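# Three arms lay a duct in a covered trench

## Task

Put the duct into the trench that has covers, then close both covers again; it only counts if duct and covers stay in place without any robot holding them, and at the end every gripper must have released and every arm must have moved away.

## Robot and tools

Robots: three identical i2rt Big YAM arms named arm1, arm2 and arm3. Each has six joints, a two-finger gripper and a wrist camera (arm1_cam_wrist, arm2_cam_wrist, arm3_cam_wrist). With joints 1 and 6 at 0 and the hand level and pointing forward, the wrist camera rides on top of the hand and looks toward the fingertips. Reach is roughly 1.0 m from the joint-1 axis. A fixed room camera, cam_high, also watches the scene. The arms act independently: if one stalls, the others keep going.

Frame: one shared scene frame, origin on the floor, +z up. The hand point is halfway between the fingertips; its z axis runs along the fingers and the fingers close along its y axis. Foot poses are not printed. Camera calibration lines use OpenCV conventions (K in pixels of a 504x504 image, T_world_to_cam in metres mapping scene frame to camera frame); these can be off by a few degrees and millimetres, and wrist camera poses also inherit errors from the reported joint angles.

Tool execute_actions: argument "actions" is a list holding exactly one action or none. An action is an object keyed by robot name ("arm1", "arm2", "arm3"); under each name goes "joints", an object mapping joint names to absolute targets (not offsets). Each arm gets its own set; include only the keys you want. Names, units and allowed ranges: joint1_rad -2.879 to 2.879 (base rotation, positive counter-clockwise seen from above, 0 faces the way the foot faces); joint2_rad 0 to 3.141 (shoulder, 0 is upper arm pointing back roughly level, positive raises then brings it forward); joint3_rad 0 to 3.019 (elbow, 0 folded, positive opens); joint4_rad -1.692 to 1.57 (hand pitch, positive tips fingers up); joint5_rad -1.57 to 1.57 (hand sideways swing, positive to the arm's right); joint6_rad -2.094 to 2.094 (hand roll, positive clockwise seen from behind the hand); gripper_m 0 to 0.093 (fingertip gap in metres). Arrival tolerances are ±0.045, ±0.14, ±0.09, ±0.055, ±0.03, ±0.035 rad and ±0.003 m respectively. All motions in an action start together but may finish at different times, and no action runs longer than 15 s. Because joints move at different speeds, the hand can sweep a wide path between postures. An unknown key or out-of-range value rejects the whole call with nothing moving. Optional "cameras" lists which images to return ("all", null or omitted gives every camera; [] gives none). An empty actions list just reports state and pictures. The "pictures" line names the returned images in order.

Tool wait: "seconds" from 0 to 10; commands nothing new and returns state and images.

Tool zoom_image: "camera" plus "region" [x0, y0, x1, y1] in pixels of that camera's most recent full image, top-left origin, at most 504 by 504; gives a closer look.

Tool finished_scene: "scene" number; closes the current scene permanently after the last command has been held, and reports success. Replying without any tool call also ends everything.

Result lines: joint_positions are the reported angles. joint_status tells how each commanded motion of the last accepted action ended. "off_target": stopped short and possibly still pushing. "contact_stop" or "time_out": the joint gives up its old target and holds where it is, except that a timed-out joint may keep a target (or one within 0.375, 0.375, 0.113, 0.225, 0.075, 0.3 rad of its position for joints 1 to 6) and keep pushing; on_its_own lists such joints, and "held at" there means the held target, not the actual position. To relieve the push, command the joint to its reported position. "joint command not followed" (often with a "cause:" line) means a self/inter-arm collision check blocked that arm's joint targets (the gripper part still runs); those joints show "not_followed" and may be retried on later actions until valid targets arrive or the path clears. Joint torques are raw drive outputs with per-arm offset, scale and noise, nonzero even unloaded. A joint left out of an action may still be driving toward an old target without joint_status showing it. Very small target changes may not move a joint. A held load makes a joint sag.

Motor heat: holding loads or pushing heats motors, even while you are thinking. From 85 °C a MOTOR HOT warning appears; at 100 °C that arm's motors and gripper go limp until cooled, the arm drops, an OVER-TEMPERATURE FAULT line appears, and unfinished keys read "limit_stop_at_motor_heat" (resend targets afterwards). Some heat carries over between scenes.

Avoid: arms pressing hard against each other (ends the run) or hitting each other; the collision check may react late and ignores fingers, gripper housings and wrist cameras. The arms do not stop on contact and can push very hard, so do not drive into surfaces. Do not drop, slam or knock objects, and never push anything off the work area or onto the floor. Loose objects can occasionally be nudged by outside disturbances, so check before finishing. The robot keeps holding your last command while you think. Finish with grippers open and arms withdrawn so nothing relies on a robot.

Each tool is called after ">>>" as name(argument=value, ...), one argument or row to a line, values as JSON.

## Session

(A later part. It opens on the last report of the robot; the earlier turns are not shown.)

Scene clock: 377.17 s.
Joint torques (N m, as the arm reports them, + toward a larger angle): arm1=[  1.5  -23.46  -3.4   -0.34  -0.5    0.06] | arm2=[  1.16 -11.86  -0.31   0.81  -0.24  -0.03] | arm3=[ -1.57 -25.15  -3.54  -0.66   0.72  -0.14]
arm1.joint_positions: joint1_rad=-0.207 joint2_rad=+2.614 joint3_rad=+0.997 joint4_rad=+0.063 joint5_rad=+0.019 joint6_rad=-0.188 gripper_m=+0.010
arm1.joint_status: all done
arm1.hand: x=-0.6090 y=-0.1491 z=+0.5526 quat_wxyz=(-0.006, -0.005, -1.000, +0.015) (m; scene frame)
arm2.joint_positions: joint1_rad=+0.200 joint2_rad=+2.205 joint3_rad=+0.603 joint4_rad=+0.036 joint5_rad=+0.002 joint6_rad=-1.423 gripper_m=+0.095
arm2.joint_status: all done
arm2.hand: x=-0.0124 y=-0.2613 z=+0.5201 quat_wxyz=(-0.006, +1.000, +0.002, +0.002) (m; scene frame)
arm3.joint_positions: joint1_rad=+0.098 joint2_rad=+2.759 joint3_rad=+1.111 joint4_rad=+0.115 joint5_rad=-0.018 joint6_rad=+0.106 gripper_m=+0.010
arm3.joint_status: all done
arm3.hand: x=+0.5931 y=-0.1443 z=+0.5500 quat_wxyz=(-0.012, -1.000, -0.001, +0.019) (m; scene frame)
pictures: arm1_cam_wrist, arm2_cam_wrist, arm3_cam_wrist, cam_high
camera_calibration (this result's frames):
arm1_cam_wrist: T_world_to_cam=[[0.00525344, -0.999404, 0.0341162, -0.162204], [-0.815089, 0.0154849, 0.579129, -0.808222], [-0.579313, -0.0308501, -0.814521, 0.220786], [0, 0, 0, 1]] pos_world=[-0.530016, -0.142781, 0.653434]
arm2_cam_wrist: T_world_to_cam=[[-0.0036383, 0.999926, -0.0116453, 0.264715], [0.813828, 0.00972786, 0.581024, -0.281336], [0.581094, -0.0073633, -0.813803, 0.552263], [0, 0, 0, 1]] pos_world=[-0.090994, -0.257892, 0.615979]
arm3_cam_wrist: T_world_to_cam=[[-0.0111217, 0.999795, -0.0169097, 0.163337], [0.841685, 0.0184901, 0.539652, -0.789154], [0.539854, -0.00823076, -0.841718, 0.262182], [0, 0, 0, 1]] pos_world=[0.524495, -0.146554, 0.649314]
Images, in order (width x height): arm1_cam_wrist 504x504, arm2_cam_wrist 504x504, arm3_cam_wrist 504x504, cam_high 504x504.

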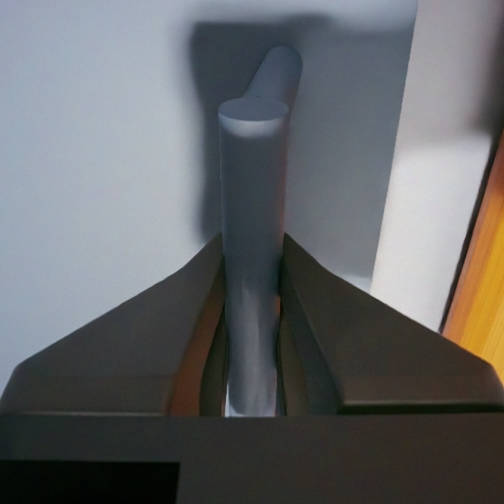

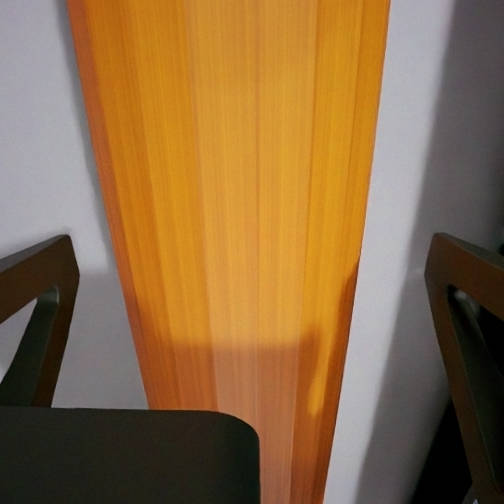

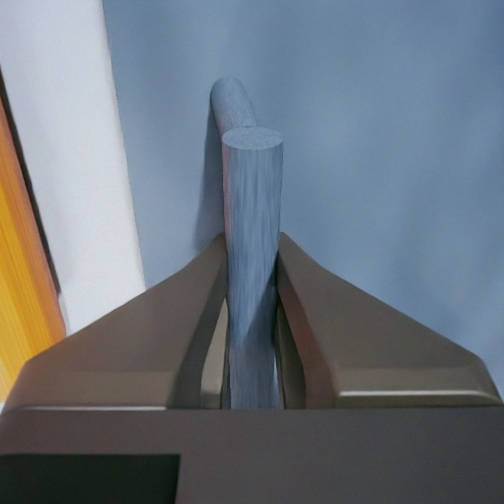

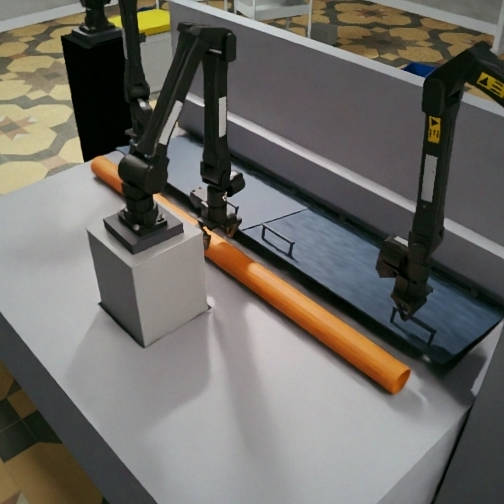

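>>> execute_actions(
  actions=[],
)

Scene clock: 387.43 s.
Joint torques (N m, as the arm reports them, + toward a larger angle): arm1=[  1.63 -23.91  -3.29  -0.41  -0.47   0.04] | arm2=[  0.96 -11.37  -0.23   0.79  -0.2   -0.03] | arm3=[ -1.54 -24.97  -3.61  -0.58   0.72  -0.14]
arm1.joint_positions: joint1_rad=-0.207 joint2_rad=+2.614 joint3_rad=+0.997 joint4_rad=+0.063 joint5_rad=+0.019 joint6_rad=-0.188 gripper_m=+0.010
arm1.joint_status: all done
arm1.hand: x=-0.6090 y=-0.1491 z=+0.5526 quat_wxyz=(-0.006, -0.005, -1.000, +0.015) (m; scene frame)
arm2.joint_positions: joint1_rad=+0.200 joint2_rad=+2.205 joint3_rad=+0.603 joint4_rad=+0.036 joint5_rad=+0.002 joint6_rad=-1.423 gripper_m=+0.095
arm2.joint_status: all done
arm2.hand: x=-0.0124 y=-0.2613 z=+0.5201 quat_wxyz=(-0.006, +1.000, +0.002, +0.002) (m; scene frame)
arm3.joint_positions: joint1_rad=+0.098 joint2_rad=+2.759 joint3_rad=+1.111 joint4_rad=+0.115 joint5_rad=-0.018 joint6_rad=+0.106 gripper_m=+0.010
arm3.joint_status: all done
arm3.hand: x=+0.5931 y=-0.1443 z=+0.5500 quat_wxyz=(-0.012, -1.000, -0.001, +0.019) (m; scene frame)
pictures: arm1_cam_wrist, arm2_cam_wrist, arm3_cam_wrist, cam_high
camera_calibration (this result's frames):
arm1_cam_wrist: T_world_to_cam=[[0.00525344, -0.999404, 0.0341162, -0.162204], [-0.815089, 0.0154849, 0.579129, -0.808222], [-0.579313, -0.0308501, -0.814521, 0.220786], [0, 0, 0, 1]] pos_world=[-0.530016, -0.142781, 0.653434]
arm2_cam_wrist: T_world_to_cam=[[-0.0036383, 0.999926, -0.0116453, 0.264715], [0.813828, 0.00972786, 0.581024, -0.281336], [0.581094, -0.0073633, -0.813803, 0.552263], [0, 0, 0, 1]] pos_world=[-0.090994, -0.257892, 0.615979]
arm3_cam_wrist: T_world_to_cam=[[-0.0111217, 0.999795, -0.0169097, 0.163337], [0.841685, 0.0184901, 0.539652, -0.789154], [0.539854, -0.00823076, -0.841718, 0.262182], [0, 0, 0, 1]] pos_world=[0.524495, -0.146554, 0.649314]
Images, in order (width x height): arm1_cam_wrist 504x504, arm2_cam_wrist 504x504, arm3_cam_wrist 504x504, cam_high 504x504.

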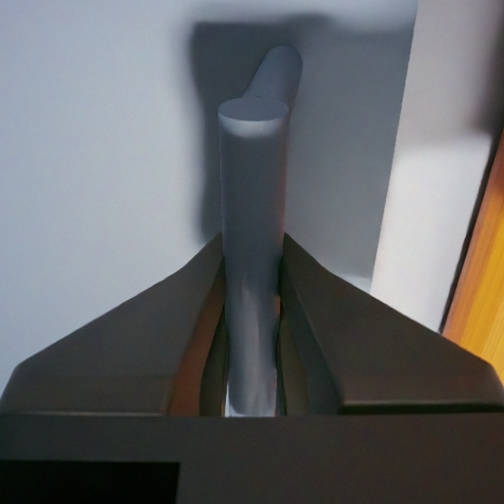

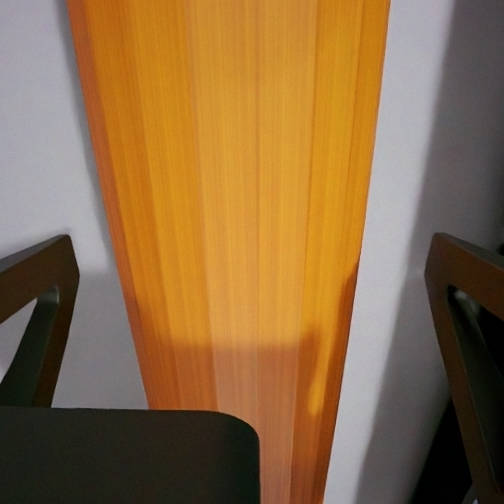

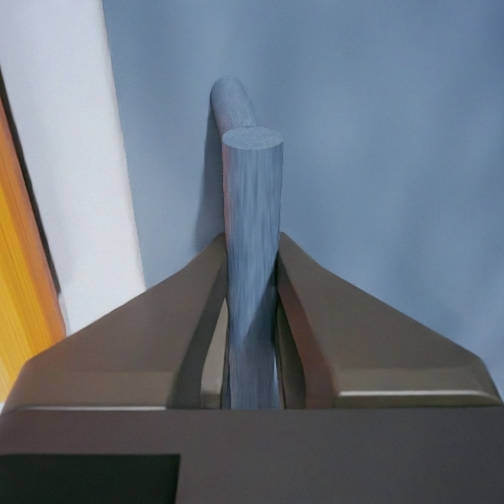

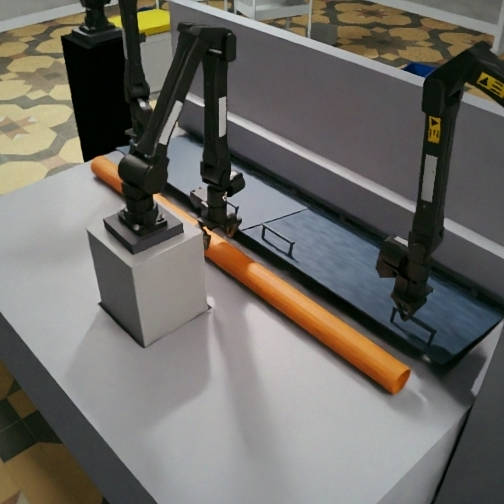

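>>> execute_actions(
  actions=[
    {"arm1":{"joints":{"joint1_rad":-0.045,"joint2_rad":2.28,"joint3_rad":0.806,"joint4_rad":-0.071,"joint6_rad":-0.04}},"arm3":{"joints":{"joint1_rad":-0.06,"joint2_rad":2.432,"joint3_rad":0.903,"joint4_rad":0.002,"joint6_rad":-0.04}},"arm2":{"joints":{"joint2_rad":2.292,"joint3_rad":0.627,"joint4_rad":0.107}}},
  ],
)

Scene clock: 407.07 s.
Joint torques (N m, as the arm reports them, + toward a larger angle): arm1=[  2.37 -20.9   -1.34  -0.52  -1.03   0.09] | arm2=[  0.79 -11.96  -0.31   0.7   -0.15  -0.04] | arm3=[ -1.96 -22.89  -2.01  -0.66   1.27  -0.14]
arm1.joint_positions: joint1_rad=-0.072 joint2_rad=+2.333 joint3_rad=+0.826 joint4_rad=-0.046 joint5_rad=+0.037 joint6_rad=-0.052 gripper_m=+0.010
arm1.joint_status: all done
arm1.hand: x=-0.6101 y=-0.1019 z=+0.6480 quat_wxyz=(-0.008, -0.006, -1.000, +0.023) (m; scene frame)
arm2.joint_positions: joint1_rad=+0.200 joint2_rad=+2.282 joint3_rad=+0.623 joint4_rad=+0.090 joint5_rad=+0.001 joint6_rad=-1.423 gripper_m=+0.095
arm2.joint_status: all done
arm2.hand: x=-0.0120 y=-0.2643 z=+0.4990 quat_wxyz=(-0.004, +1.000, +0.002, +0.002) (m; scene frame)
arm3.joint_positions: joint1_rad=-0.035 joint2_rad=+2.487 joint3_rad=+0.926 joint4_rad=+0.025 joint5_rad=-0.032 joint6_rad=-0.024 gripper_m=+0.010
arm3.joint_status: all done
arm3.hand: x=+0.5935 y=-0.0962 z=+0.6469 quat_wxyz=(-0.017, -1.000, +0.000, +0.019) (m; scene frame)
pictures: arm1_cam_wrist, arm2_cam_wrist, arm3_cam_wrist, cam_high
camera_calibration (this result's frames):
arm1_cam_wrist: T_world_to_cam=[[0.00337508, -0.998732, 0.0502299, -0.129751], [-0.817191, 0.026196, 0.575771, -0.863097], [-0.576356, -0.0429907, -0.816067, 0.300813], [0, 0, 0, 1]] pos_world=[-0.531502, -0.0940444, 0.748946]
arm2_cam_wrist: T_world_to_cam=[[-0.00364264, 0.999878, -0.0152095, 0.269241], [0.814184, 0.0117961, 0.580487, -0.268517], [0.580596, -0.0102688, -0.814127, 0.534253], [0, 0, 0, 1]] pos_world=[-0.0905818, -0.260555, 0.594916]
arm3_cam_wrist: T_world_to_cam=[[-0.00882834, 0.999627, -0.0258311, 0.121288], [0.841258, 0.0213891, 0.540211, -0.842584], [0.540562, -0.0169615, -0.841133, 0.342342], [0, 0, 0, 1]] pos_world=[0.524844, -0.0974139, 0.746262]
Images, in order (width x height): arm1_cam_wrist 504x504, arm2_cam_wrist 504x504, arm3_cam_wrist 504x504, cam_high 504x504.

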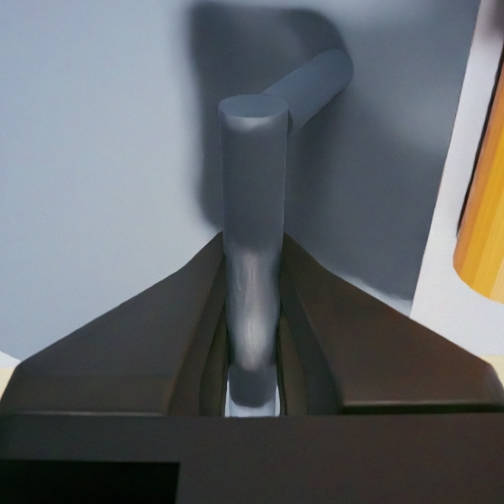

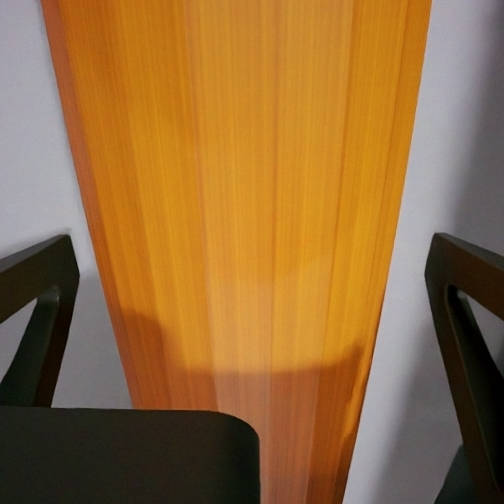

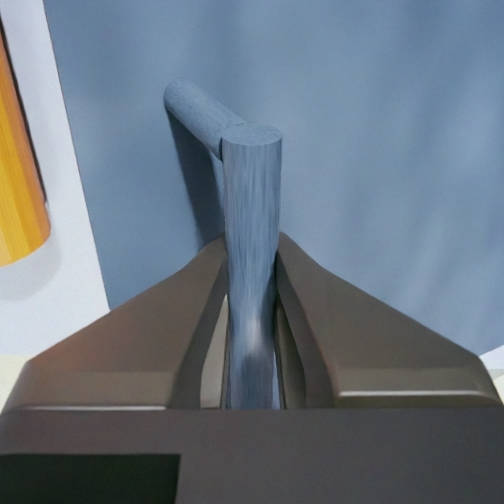

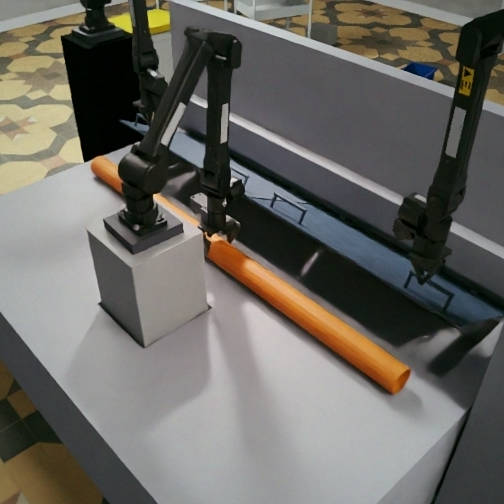

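>>> execute_actions(
  actions=[
    {"arm1":{"joints":{"joint1_rad":0.21,"joint2_rad":2.068,"joint3_rad":0.765,"joint4_rad":-0.243,"joint6_rad":0.2}},"arm3":{"joints":{"joint1_rad":-0.3,"joint2_rad":2.233,"joint3_rad":0.856,"joint4_rad":-0.152,"joint6_rad":-0.264}},"arm2":{"joints":{"joint2_rad":2.38,"joint3_rad":0.666,"joint4_rad":0.158}}},
  ],
)

Scene clock: 419.50 s.
Joint torques (N m, as the arm reports them, + toward a larger angle): arm1=[  4.33 -17.13   1.83   0.37  -1.98   0.19] | arm2=[  1.12 -11.72  -0.81   0.7   -0.18  -0.04] | arm3=[ -4.83 -19.38   1.     0.1    2.55  -0.22]
arm1.joint_positions: joint1_rad=+0.152 joint2_rad=+2.091 joint3_rad=+0.766 joint4_rad=-0.240 joint5_rad=+0.068 joint6_rad=+0.177 gripper_m=+0.010
arm1.joint_status: joint1_rad time_out (moved +0.225 of +0.282); the others done
arm1.on_its_own: joint1_rad reads +0.152 and still pushes toward +0.210 since a time_out
arm1.hand: x=-0.6094 y=-0.0250 z=+0.7260 quat_wxyz=(-0.008, -0.008, -0.999, +0.037) (m; scene frame)
arm2.joint_positions: joint1_rad=+0.200 joint2_rad=+2.370 joint3_rad=+0.664 joint4_rad=+0.142 joint5_rad=+0.000 joint6_rad=-1.423 gripper_m=+0.095
arm2.joint_status: all done
arm2.hand: x=-0.0125 y=-0.2607 z=+0.4738 quat_wxyz=(-0.007, +1.000, +0.002, +0.001) (m; scene frame)
arm3.joint_positions: joint1_rad=-0.246 joint2_rad=+2.258 joint3_rad=+0.856 joint4_rad=-0.146 joint5_rad=-0.063 joint6_rad=-0.239 gripper_m=+0.010
arm3.joint_status: joint1_rad time_out (moved -0.211 of -0.265); the others done
arm3.on_its_own: joint1_rad reads -0.246 and still pushes toward -0.300 since a time_out
arm3.hand: x=+0.5935 y=-0.0207 z=+0.7253 quat_wxyz=(-0.029, -0.999, -0.002, +0.020) (m; scene frame)
pictures: arm1_cam_wrist, arm2_cam_wrist, arm3_cam_wrist, cam_high
camera_calibration (this result's frames):
arm1_cam_wrist: T_world_to_cam=[[-0.00091202, -0.997012, 0.077244, -0.0790871], [-0.817731, 0.0452052, 0.573822, -0.907895], [-0.5756, -0.0626415, -0.815329, 0.367674], [0, 0, 0, 1]] pos_world=[-0.530853, -0.0147776, 0.826855]
arm2_cam_wrist: T_world_to_cam=[[-0.00406175, 0.999934, -0.0107395, 0.263134], [0.814797, 0.00953549, 0.579668, -0.253707], [0.579732, -0.00639608, -0.814782, 0.515371], [0, 0, 0, 1]] pos_world=[-0.0909886, -0.257401, 0.569807]
arm3_cam_wrist: T_world_to_cam=[[-0.0133222, 0.998643, -0.0503423, 0.0681703], [0.842035, 0.0383569, 0.538058, -0.885077], [0.539259, -0.0352218, -0.841403, 0.410114], [0, 0, 0, 1]] pos_world=[0.525016, -0.019684, 0.824726]
Images, in order (width x height): arm1_cam_wrist 504x504, arm2_cam_wrist 504x504, arm3_cam_wrist 504x504, cam_high 504x504.

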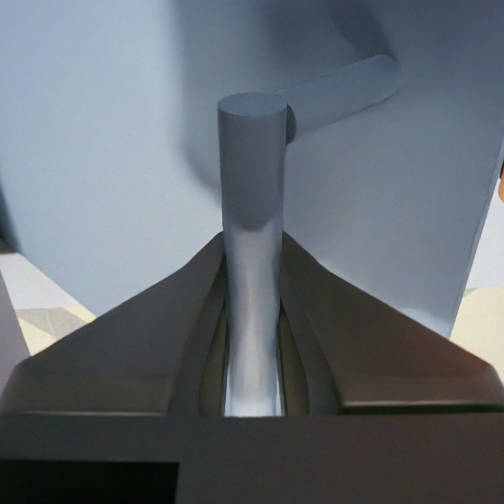

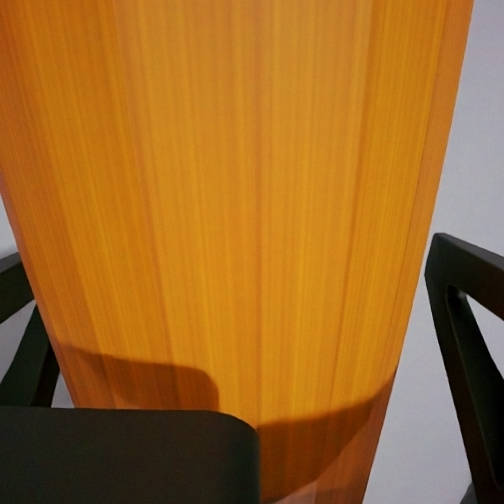

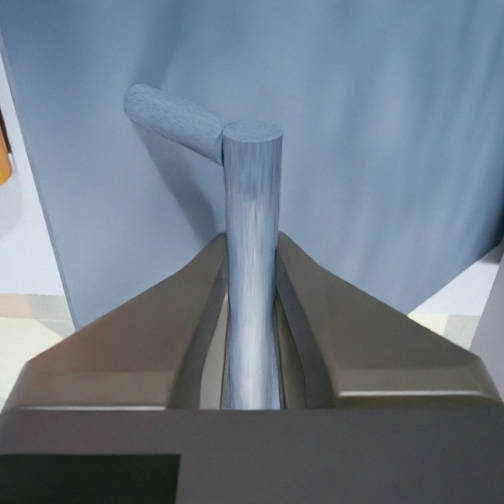

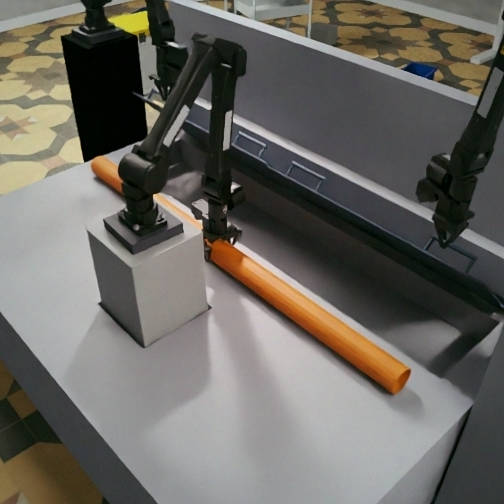

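>>> zoom_image(
  camera="cam_high",
  region=[200, 150, 504, 400],
)

Region (200, 150, 504, 400) of cam_high's 504x504 image, scaled by 1.658, with more detail than that image has; it fills the top 414 rows of this view, and the rest is white.

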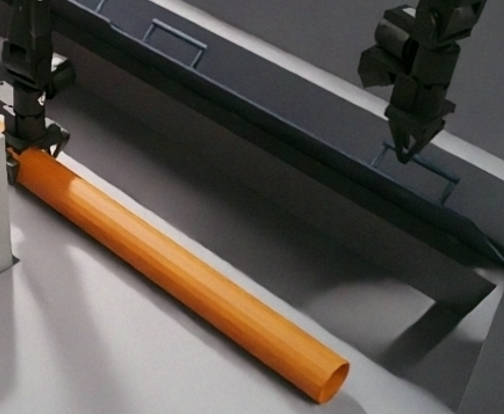

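>>> execute_actions(
  actions=[
    {"arm1":{"joints":{"joint1_rad":0.405,"joint2_rad":1.95,"joint3_rad":0.805,"joint4_rad":-0.392,"joint6_rad":0.385}},"arm3":{"joints":{"joint1_rad":-0.482,"joint2_rad":2.118,"joint3_rad":0.892,"joint4_rad":-0.295,"joint6_rad":-0.433}},"arm2":{"joints":{"gripper_m":0.0}}},
  ],
)

Scene clock: 446.17 s.
Joint torques (N m, as the arm reports them, + toward a larger angle): arm1=[  4.4  -17.74   4.4   -0.54  -2.25   0.15] | arm2=[  1.07 -12.01  -0.53   0.55  -0.1    0.  ] | arm3=[ -4.56 -18.78   3.08  -0.11   2.34  -0.15]
arm1.joint_positions: joint1_rad=+0.346 joint2_rad=+1.979 joint3_rad=+0.790 joint4_rad=-0.367 joint5_rad=+0.077 joint6_rad=+0.366 gripper_m=+0.010
arm1.joint_status: joint1_rad time_out (moved +0.194 of +0.253); the others done
arm1.on_its_own: joint1_rad reads +0.346 and still pushes toward +0.405 since a time_out
arm1.hand: x=-0.6088 y=+0.0483 z=+0.7675 quat_wxyz=(-0.020, -0.006, -0.999, +0.037) (m; scene frame)
arm2.joint_positions: joint1_rad=+0.200 joint2_rad=+2.372 joint3_rad=+0.659 joint4_rad=+0.143 joint5_rad=-0.001 joint6_rad=-1.427 gripper_m=+0.074
arm2.joint_status: gripper_m off_target (ended at +0.074, target +0.000)
arm2.hand: x=-0.0122 y=-0.2646 z=+0.4737 quat_wxyz=(-0.003, +1.000, +0.004, +0.001) (m; scene frame)
arm3.joint_positions: joint1_rad=-0.433 joint2_rad=+2.136 joint3_rad=+0.879 joint4_rad=-0.284 joint5_rad=-0.059 joint6_rad=-0.417 gripper_m=+0.010
arm3.joint_status: joint1_rad time_out (moved -0.187 of -0.236); the others done
arm3.on_its_own: joint1_rad reads -0.433 and still pushes toward -0.482 since a time_out
arm3.hand: x=+0.5946 y=+0.0580 z=+0.7724 quat_wxyz=(-0.022, -0.999, +0.003, +0.027) (m; scene frame)
pictures: arm1_cam_wrist, arm2_cam_wrist, arm3_cam_wrist, cam_high
camera_calibration (this result's frames):
arm1_cam_wrist: T_world_to_cam=[[0.0024304, -0.996909, 0.0785296, -0.00819088], [-0.830942, 0.0416772, 0.554796, -0.927843], [-0.556354, -0.066602, -0.828272, 0.428243], [0, 0, 0, 1]] pos_world=[-0.53271, 0.0590262, 0.870108]
arm2_cam_wrist: T_world_to_cam=[[-0.00786249, 0.999825, -0.0169541, 0.269918], [0.814847, 0.0162336, 0.579448, -0.251951], [0.579622, -0.00925912, -0.814833, 0.514335], [0, 0, 0, 1]] pos_world=[-0.0906959, -0.261018, 0.569666]
arm3_cam_wrist: T_world_to_cam=[[-0.00381984, 0.999349, -0.0358618, -0.0248755], [0.849612, 0.0221569, 0.526942, -0.90929], [0.527394, -0.0284558, -0.849144, 0.464551], [0, 0, 0, 1]] pos_world=[0.527448, 0.0582255, 0.872722]
Images, in order (width x height): arm1_cam_wrist 504x504, arm2_cam_wrist 504x504, arm3_cam_wrist 504x504, cam_high 504x504.

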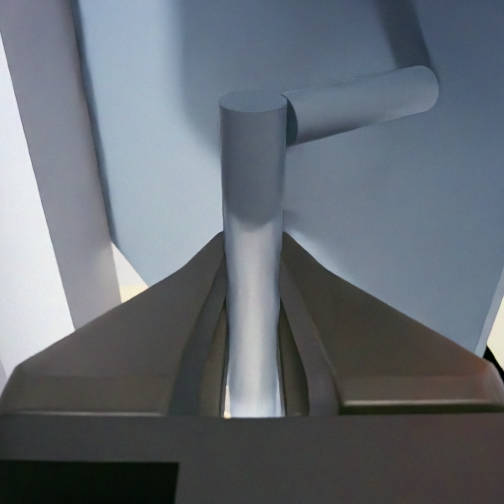

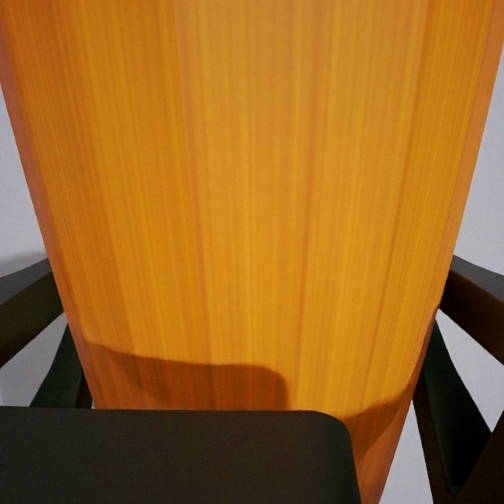

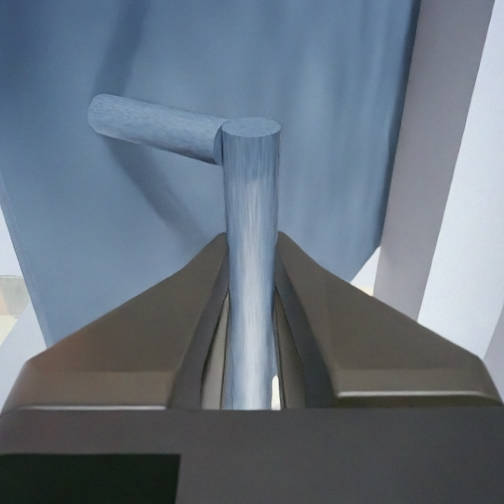

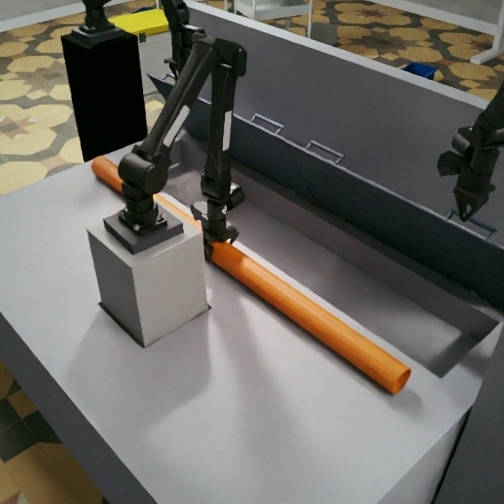

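>>> zoom_image(
  camera="cam_high",
  region=[230, 180, 504, 400],
)

>>> zoom_image(
  camera="cam_high",
  region=[80, 60, 300, 260],
)

Region (230, 180, 504, 400) of cam_high's 504x504 image, scaled by 1.839, with more detail than that image has; it fills the top 405 rows of this view, and the rest is white.

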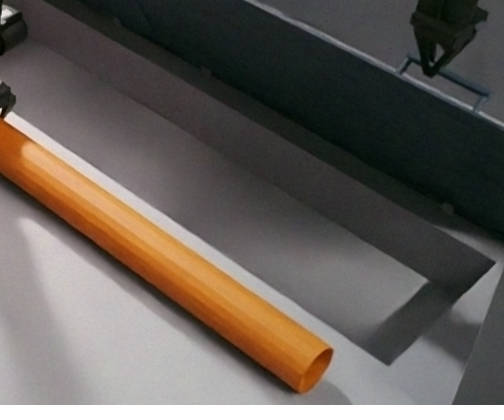

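Region (80, 60, 300, 260) of cam_high's 504x504 image, scaled by 2.291, with more detail than that image has; it fills the top 458 rows of this view, and the rest is white.

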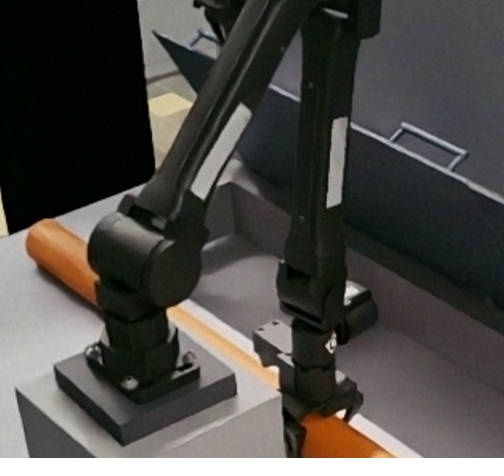

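>>> execute_actions(
  actions=[
    {"arm2":{"joints":{"joint2_rad":2.215,"joint3_rad":0.605,"joint4_rad":0.058}}},
  ],
  cameras=["cam_high","arm2_cam_wrist"],
)

Scene clock: 466.53 s.
Joint torques (N m, as the arm reports them, + toward a larger angle): arm1=[  4.59 -17.71   4.39  -0.56  -2.25   0.15] | arm2=[  0.66 -16.81  -1.49  -0.45  -0.23   0.  ] | arm3=[ -4.44 -18.69   3.09  -0.14   2.34  -0.14]
arm1.joint_positions: joint1_rad=+0.346 joint2_rad=+1.979 joint3_rad=+0.790 joint4_rad=-0.367 joint5_rad=+0.077 joint6_rad=+0.366 gripper_m=+0.010
arm1.joint_status: not commanded
arm1.on_its_own: joint1_rad reads +0.346 and still pushes toward +0.405 since a time_out
arm1.hand: x=-0.6088 y=+0.0483 z=+0.7675 quat_wxyz=(-0.020, -0.006, -0.999, +0.037) (m; scene frame)
arm2.joint_positions: joint1_rad=+0.200 joint2_rad=+2.282 joint3_rad=+0.615 joint4_rad=+0.070 joint5_rad=+0.002 joint6_rad=-1.427 gripper_m=+0.074
arm2.joint_status: all done
arm2.hand: x=-0.0104 y=-0.2743 z=+0.4995 quat_wxyz=(+0.010, +1.000, +0.004, +0.005) (m; scene frame)
arm3.joint_positions: joint1_rad=-0.433 joint2_rad=+2.136 joint3_rad=+0.879 joint4_rad=-0.284 joint5_rad=-0.059 joint6_rad=-0.417 gripper_m=+0.010
arm3.joint_status: not commanded
arm3.on_its_own: joint1_rad reads -0.433 and still pushes toward -0.482 since a time_out
arm3.hand: x=+0.5946 y=+0.0580 z=+0.7724 quat_wxyz=(-0.022, -0.999, +0.003, +0.027) (m; scene frame)
pictures: arm2_cam_wrist, cam_high
camera_calibration (this result's frames):
arm2_cam_wrist: T_world_to_cam=[[-0.00756413, 0.999047, -0.0429831, 0.292809], [0.81096, 0.0312775, 0.584265, -0.266536], [0.585053, -0.0304381, -0.810424, 0.526227], [0, 0, 0, 1]] pos_world=[-0.089505, -0.268176, 0.59478]
Images, in order (width x height): arm2_cam_wrist 504x504, cam_high 504x504.

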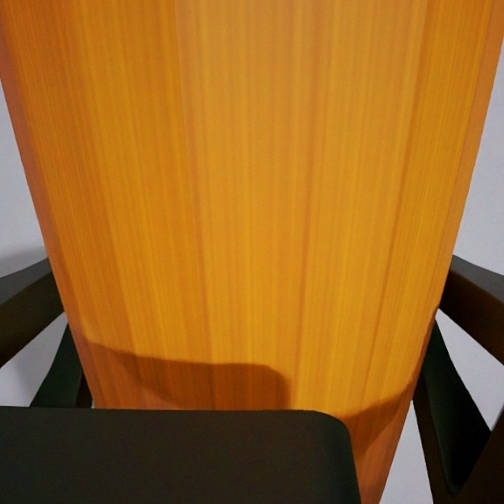

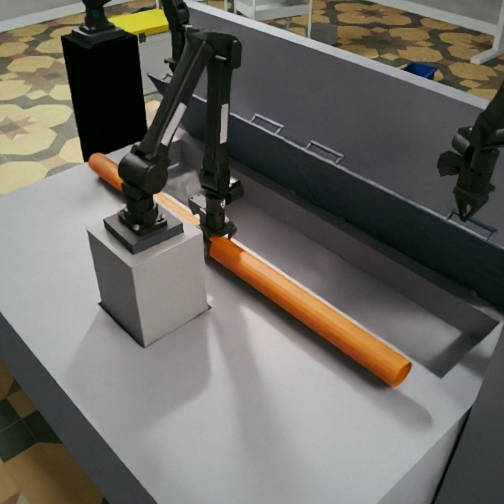

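>>> execute_actions(
  actions=[
    {"arm2":{"joints":{"joint1_rad":0.155,"joint2_rad":2.177,"joint3_rad":0.85,"joint4_rad":-0.205,"joint6_rad":-1.468}}},
  ],
  cameras=["cam_high","arm2_cam_wrist"],
)

Scene clock: 477.07 s.
Joint torques (N m, as the arm reports them, + toward a larger angle): arm1=[  4.38 -17.59   4.4   -0.56  -2.25   0.16] | arm2=[ -0.02 -21.38   1.99  -0.41  -0.24  -0.02] | arm3=[ -4.3  -18.72   3.08  -0.1    2.34  -0.15]
arm1.joint_positions: joint1_rad=+0.346 joint2_rad=+1.979 joint3_rad=+0.790 joint4_rad=-0.367 joint5_rad=+0.077 joint6_rad=+0.366 gripper_m=+0.010
arm1.joint_status: not commanded
arm1.on_its_own: joint1_rad reads +0.346 and still pushes toward +0.405 since a time_out
arm1.hand: x=-0.6088 y=+0.0483 z=+0.7675 quat_wxyz=(-0.020, -0.006, -0.999, +0.037) (m; scene frame)
arm2.joint_positions: joint1_rad=+0.159 joint2_rad=+2.251 joint3_rad=+0.838 joint4_rad=-0.193 joint5_rad=+0.002 joint6_rad=-1.461 gripper_m=+0.074
arm2.joint_status: all done
arm2.hand: x=-0.0084 y=-0.1866 z=+0.5121 quat_wxyz=(+0.014, +1.000, +0.001, +0.005) (m; scene frame)
arm3.joint_positions: joint1_rad=-0.433 joint2_rad=+2.136 joint3_rad=+0.879 joint4_rad=-0.284 joint5_rad=-0.059 joint6_rad=-0.417 gripper_m=+0.010
arm3.joint_status: not commanded
arm3.on_its_own: joint1_rad reads -0.433 and still pushes toward -0.482 since a time_out
arm3.hand: x=+0.5946 y=+0.0580 z=+0.7724 quat_wxyz=(-0.022, -0.999, +0.003, +0.027) (m; scene frame)
pictures: arm2_cam_wrist, cam_high
camera_calibration (this result's frames):
arm2_cam_wrist: T_world_to_cam=[[-0.000635426, 0.99864, -0.0521414, 0.210436], [0.810678, 0.0310428, 0.584669, -0.278479], [0.585492, -0.0418984, -0.809595, 0.535423], [0, 0, 0, 1]] pos_world=[-0.0875954, -0.179072, 0.607267]
Images, in order (width x height): arm2_cam_wrist 504x504, cam_high 504x504.

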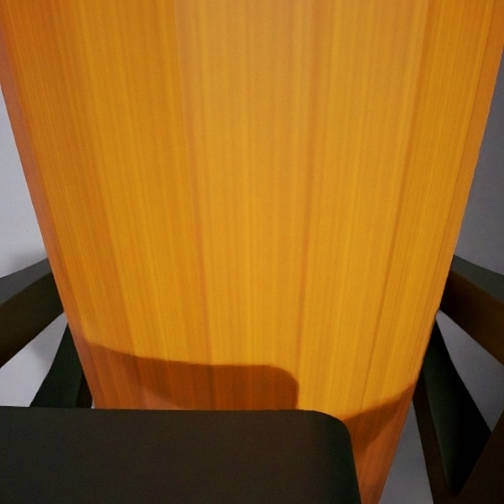

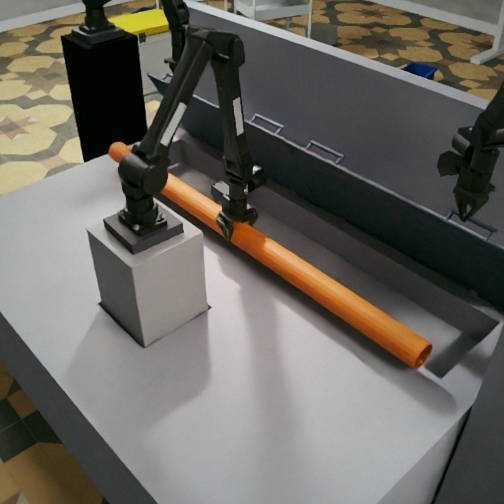

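>>> execute_actions(
  actions=[
    {"arm2":{"joints":{"joint1_rad":0.128,"joint2_rad":2.25,"joint3_rad":1.185,"joint4_rad":-0.408,"joint6_rad":-1.497}}},
  ],
  cameras=["cam_high","arm2_cam_wrist"],
)

Scene clock: 481.23 s.
Joint torques (N m, as the arm reports them, + toward a larger angle): arm1=[  4.42 -17.71   4.42  -0.53  -2.25   0.15] | arm2=[  0.31 -23.78   4.54  -0.39  -0.28  -0.02] | arm3=[ -4.37 -18.82   3.06  -0.01   2.32  -0.12]
arm1.joint_positions: joint1_rad=+0.346 joint2_rad=+1.979 joint3_rad=+0.790 joint4_rad=-0.367 joint5_rad=+0.077 joint6_rad=+0.366 gripper_m=+0.010
arm1.joint_status: not commanded
arm1.on_its_own: joint1_rad reads +0.346 and still pushes toward +0.405 since a time_out
arm1.hand: x=-0.6088 y=+0.0483 z=+0.7675 quat_wxyz=(-0.020, -0.006, -0.999, +0.037) (m; scene frame)
arm2.joint_positions: joint1_rad=+0.133 joint2_rad=+2.315 joint3_rad=+1.159 joint4_rad=-0.395 joint5_rad=+0.003 joint6_rad=-1.491 gripper_m=+0.074
arm2.joint_status: all done
arm2.hand: x=-0.0094 y=-0.0630 z=+0.5213 quat_wxyz=(-0.013, +1.000, +0.002, +0.002) (m; scene frame)
arm3.joint_positions: joint1_rad=-0.432 joint2_rad=+2.136 joint3_rad=+0.879 joint4_rad=-0.286 joint5_rad=-0.058 joint6_rad=-0.418 gripper_m=+0.010
arm3.joint_status: not commanded
arm3.on_its_own: joint1_rad reads -0.432 and still pushes toward -0.482 since a time_out
arm3.hand: x=+0.5947 y=+0.0579 z=+0.7724 quat_wxyz=(-0.022, -0.999, +0.002, +0.026) (m; scene frame)
pictures: arm2_cam_wrist, cam_high
camera_calibration (this result's frames):
arm2_cam_wrist: T_world_to_cam=[[-0.0048088, 0.999985, 0.00243554, 0.0591569], [0.813628, 0.00249663, 0.581381, -0.286984], [0.581366, 0.00477736, -0.813628, 0.55364], [0, 0, 0, 1]] pos_world=[-0.0880849, -0.0610845, 0.61716]
Images, in order (width x height): arm2_cam_wrist 504x504, cam_high 504x504.

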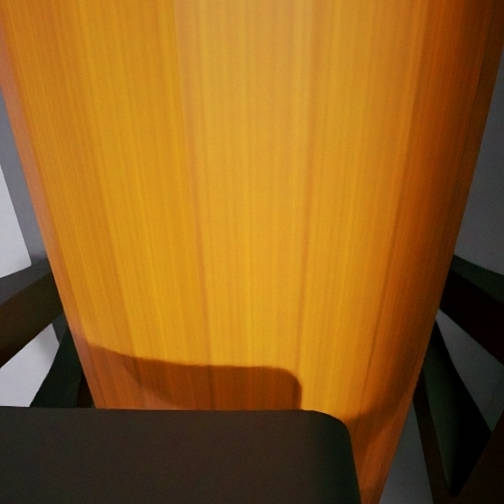

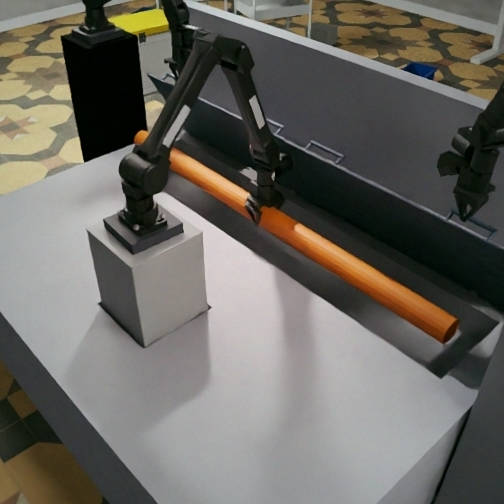

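>>> zoom_image(
  camera="cam_high",
  region=[100, 80, 300, 260],
)

Region (100, 80, 300, 260) of cam_high's 504x504 image, scaled by 2.520, with more detail than that image has; it fills the top 454 rows of this view, and the rest is white.

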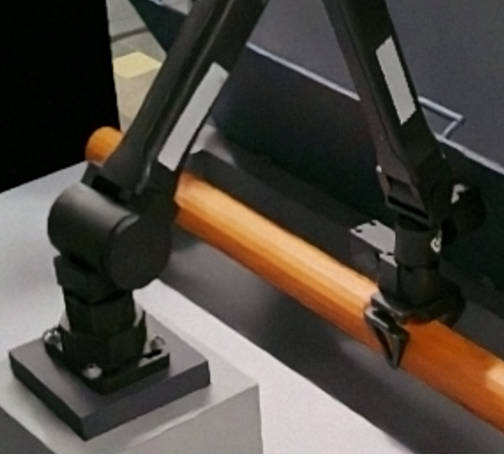

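>>> zoom_image(
  camera="cam_high",
  region=[404, 290, 504, 390],
)

>>> zoom_image(
  camera="cam_high",
  region=[110, 100, 210, 200],
)

Region (404, 290, 504, 390) of cam_high's 504x504 image, scaled by 5.040, with more detail than that image has.

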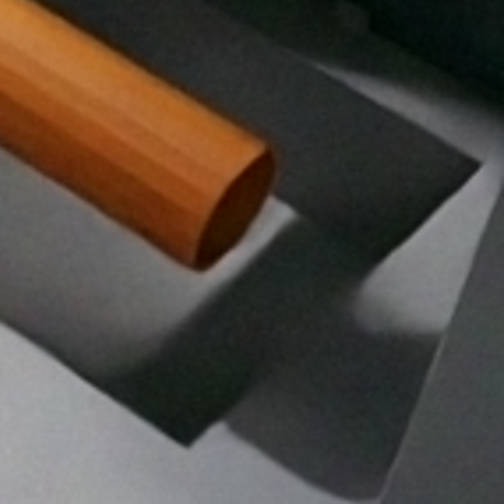

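Region (110, 100, 210, 200) of cam_high's 504x504 image, scaled by 5.040, with more detail than that image has.

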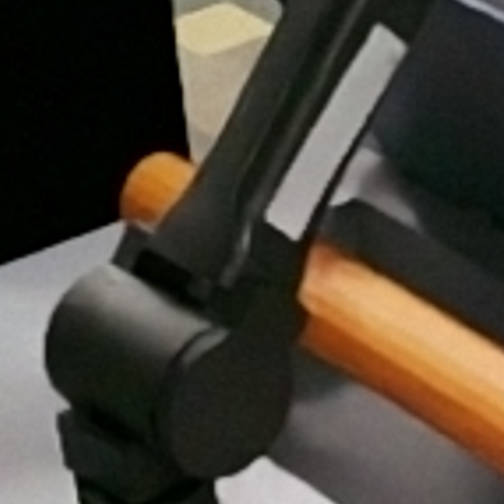

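>>> execute_actions(
  actions=[
    {"arm2":{"joints":{"joint1_rad":0.09,"joint2_rad":2.333,"joint3_rad":1.227,"joint4_rad":-0.378,"joint6_rad":-1.535}}},
  ],
  cameras=["cam_high","arm2_cam_wrist"],
)

Scene clock: 504.00 s.
Joint torques (N m, as the arm reports them, + toward a larger angle): arm1=[  4.47 -17.65   4.38  -0.56  -2.24   0.15] | arm2=[  1.1  -23.9    4.66   0.45  -0.26   0.  ] | arm3=[ -4.43 -18.94   3.06  -0.02   2.32  -0.14]
arm1.joint_positions: joint1_rad=+0.346 joint2_rad=+1.979 joint3_rad=+0.790 joint4_rad=-0.367 joint5_rad=+0.077 joint6_rad=+0.366 gripper_m=+0.010
arm1.joint_status: not commanded
arm1.on_its_own: joint1_rad reads +0.346 and still pushes toward +0.405 since a time_out
arm1.hand: x=-0.6088 y=+0.0483 z=+0.7675 quat_wxyz=(-0.020, -0.006, -0.999, +0.037) (m; scene frame)
arm2.joint_positions: joint1_rad=+0.089 joint2_rad=+2.400 joint3_rad=+1.190 joint4_rad=-0.385 joint5_rad=+0.002 joint6_rad=-1.529 gripper_m=+0.074
arm2.joint_status: all done
arm2.hand: x=+0.0122 y=-0.0728 z=+0.4866 quat_wxyz=(+0.009, +1.000, +0.000, +0.003) (m; scene frame)
arm3.joint_positions: joint1_rad=-0.432 joint2_rad=+2.136 joint3_rad=+0.879 joint4_rad=-0.286 joint5_rad=-0.058 joint6_rad=-0.418 gripper_m=+0.010
arm3.joint_status: not commanded
arm3.on_its_own: joint1_rad reads -0.432 and still pushes toward -0.482 since a time_out
arm3.hand: x=+0.5947 y=+0.0579 z=+0.7724 quat_wxyz=(-0.022, -0.999, +0.002, +0.026) (m; scene frame)
pictures: arm2_cam_wrist, cam_high
camera_calibration (this result's frames):
arm2_cam_wrist: T_world_to_cam=[[0.00111023, 0.99914, -0.0414432, 0.0903382], [0.812398, 0.0232645, 0.582638, -0.283505], [0.583102, -0.0343153, -0.811674, 0.509066], [0, 0, 0, 1]] pos_world=[-0.0666183, -0.0661961, 0.582121]
Images, in order (width x height): arm2_cam_wrist 504x504, cam_high 504x504.

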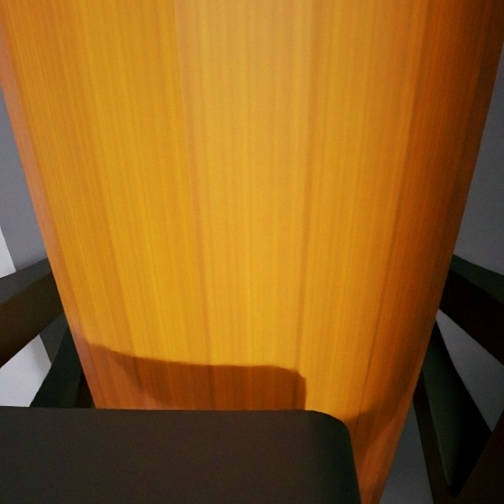

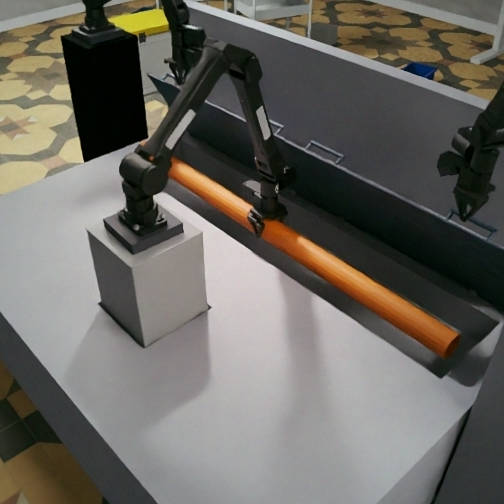

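>>> zoom_image(
  camera="cam_high",
  region=[404, 290, 504, 390],
)

Region (404, 290, 504, 390) of cam_high's 504x504 image, scaled by 5.040, with more detail than that image has.

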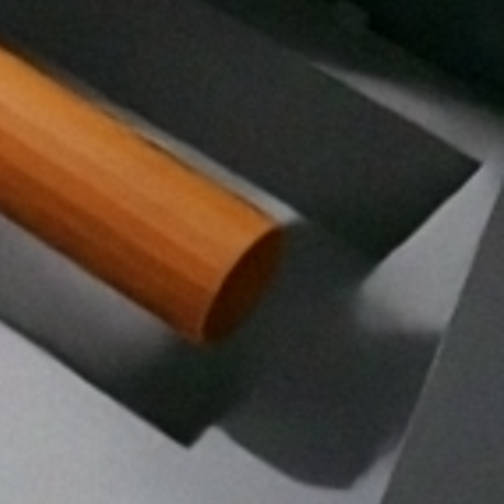

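>>> execute_actions(
  actions=[
    {"arm2":{"joints":{"joint2_rad":2.508,"joint3_rad":1.318,"joint4_rad":-0.262}}},
  ],
  cameras=["cam_high","arm2_cam_wrist"],
)

Scene clock: 509.33 s.
Joint torques (N m, as the arm reports them, + toward a larger angle): arm1=[  4.47 -17.67   4.38  -0.56  -2.25   0.16] | arm2=[  0.85 -25.09   3.81   0.15  -0.26   0.  ] | arm3=[ -4.4  -18.86   3.03  -0.01   2.32  -0.12]
arm1.joint_positions: joint1_rad=+0.346 joint2_rad=+1.979 joint3_rad=+0.790 joint4_rad=-0.367 joint5_rad=+0.077 joint6_rad=+0.366 gripper_m=+0.010
arm1.joint_status: not commanded
arm1.on_its_own: joint1_rad reads +0.346 and still pushes toward +0.405 since a time_out
arm1.hand: x=-0.6088 y=+0.0483 z=+0.7675 quat_wxyz=(-0.020, -0.006, -0.999, +0.037) (m; scene frame)
arm2.joint_positions: joint1_rad=+0.089 joint2_rad=+2.581 joint3_rad=+1.291 joint4_rad=-0.263 joint5_rad=+0.002 joint6_rad=-1.529 gripper_m=+0.074
arm2.joint_status: all done
arm2.hand: x=+0.0120 y=-0.0593 z=+0.4152 quat_wxyz=(-0.012, +1.000, +0.000, +0.003) (m; scene frame)
arm3.joint_positions: joint1_rad=-0.432 joint2_rad=+2.136 joint3_rad=+0.879 joint4_rad=-0.286 joint5_rad=-0.058 joint6_rad=-0.418 gripper_m=+0.010
arm3.joint_status: not commanded
arm3.on_its_own: joint1_rad reads -0.432 and still pushes toward -0.482 since a time_out
arm3.hand: x=+0.5947 y=+0.0579 z=+0.7724 quat_wxyz=(-0.022, -0.999, +0.002, +0.026) (m; scene frame)
pictures: arm2_cam_wrist, cam_high
camera_calibration (this result's frames):
arm2_cam_wrist: T_world_to_cam=[[0.00092172, 0.999999, 0.00046981, 0.0564922], [0.813399, -0.00102302, 0.581705, -0.243042], [0.581705, -0.000154026, -0.8134, 0.454506], [0, 0, 0, 1]] pos_world=[-0.0667498, -0.0566708, 0.511047]
Images, in order (width x height): arm2_cam_wrist 504x504, cam_high 504x504.

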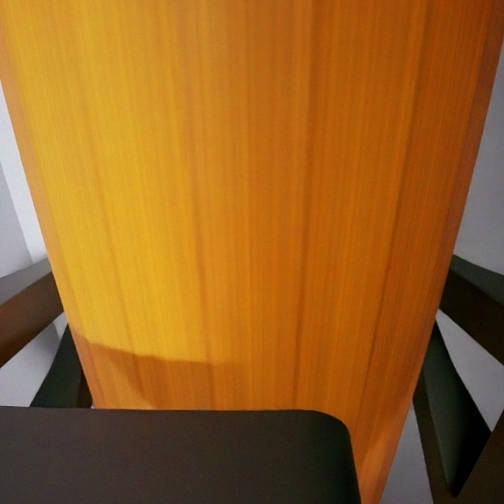

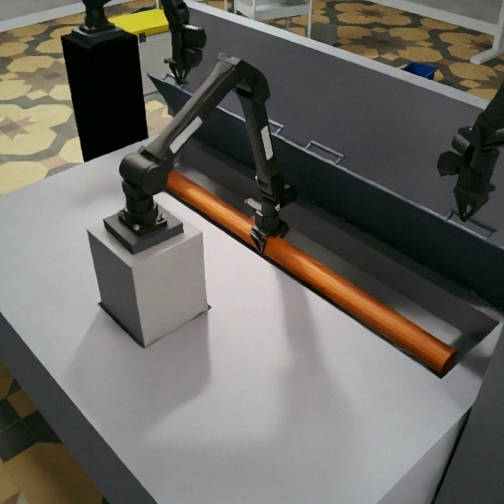

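>>> execute_actions(
  actions=[
    {"arm2":{"joints":{"joint2_rad":2.606,"joint3_rad":1.386,"joint4_rad":-0.24}}},
  ],
  cameras=["cam_high","arm2_cam_wrist"],
)

Scene clock: 512.47 s.
Joint torques (N m, as the arm reports them, + toward a larger angle): arm1=[  4.53 -17.62   4.4   -0.54  -2.24   0.15] | arm2=[  0.89 -24.15   3.08   0.27  -0.26   0.01] | arm3=[ -4.3  -18.84   3.04  -0.02   2.31  -0.12]
arm1.joint_positions: joint1_rad=+0.346 joint2_rad=+1.979 joint3_rad=+0.790 joint4_rad=-0.367 joint5_rad=+0.077 joint6_rad=+0.366 gripper_m=+0.010
arm1.joint_status: not commanded
arm1.on_its_own: joint1_rad reads +0.346 and still pushes toward +0.405 since a time_out
arm1.hand: x=-0.6088 y=+0.0483 z=+0.7675 quat_wxyz=(-0.020, -0.006, -0.999, +0.037) (m; scene frame)
arm2.joint_positions: joint1_rad=+0.089 joint2_rad=+2.669 joint3_rad=+1.365 joint4_rad=-0.246 joint5_rad=+0.002 joint6_rad=-1.529 gripper_m=+0.074
arm2.joint_status: all done
arm2.hand: x=+0.0118 y=-0.0525 z=+0.3818 quat_wxyz=(-0.013, +1.000, +0.000, +0.003) (m; scene frame)
arm3.joint_positions: joint1_rad=-0.432 joint2_rad=+2.136 joint3_rad=+0.879 joint4_rad=-0.286 joint5_rad=-0.058 joint6_rad=-0.418 gripper_m=+0.010
arm3.joint_status: not commanded
arm3.on_its_own: joint1_rad reads -0.432 and still pushes toward -0.482 since a time_out
arm3.hand: x=+0.5947 y=+0.0579 z=+0.7724 quat_wxyz=(-0.022, -0.999, +0.002, +0.026) (m; scene frame)
pictures: arm2_cam_wrist, cam_high
camera_calibration (this result's frames):
arm2_cam_wrist: T_world_to_cam=[[0.000912164, 0.999995, 0.00313776, 0.0486861], [0.813463, -0.00256698, 0.581611, -0.223518], [0.581616, 0.00202193, -0.813461, 0.427561], [0, 0, 0, 1]] pos_world=[-0.0668966, -0.0501241, 0.477652]
Images, in order (width x height): arm2_cam_wrist 504x504, cam_high 504x504.

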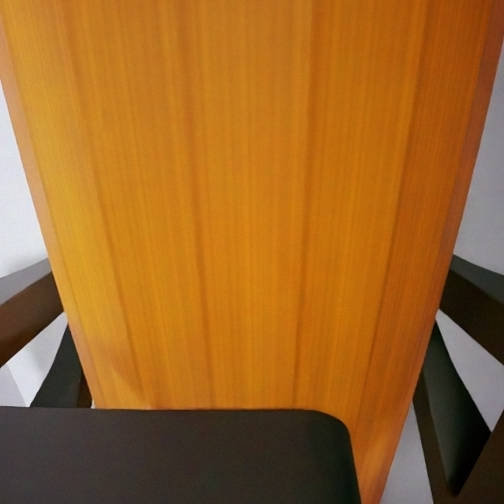

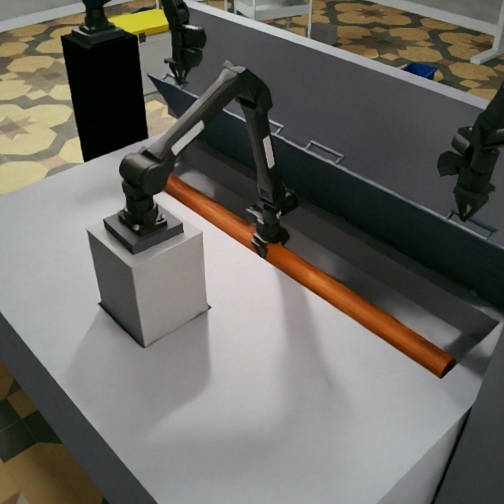

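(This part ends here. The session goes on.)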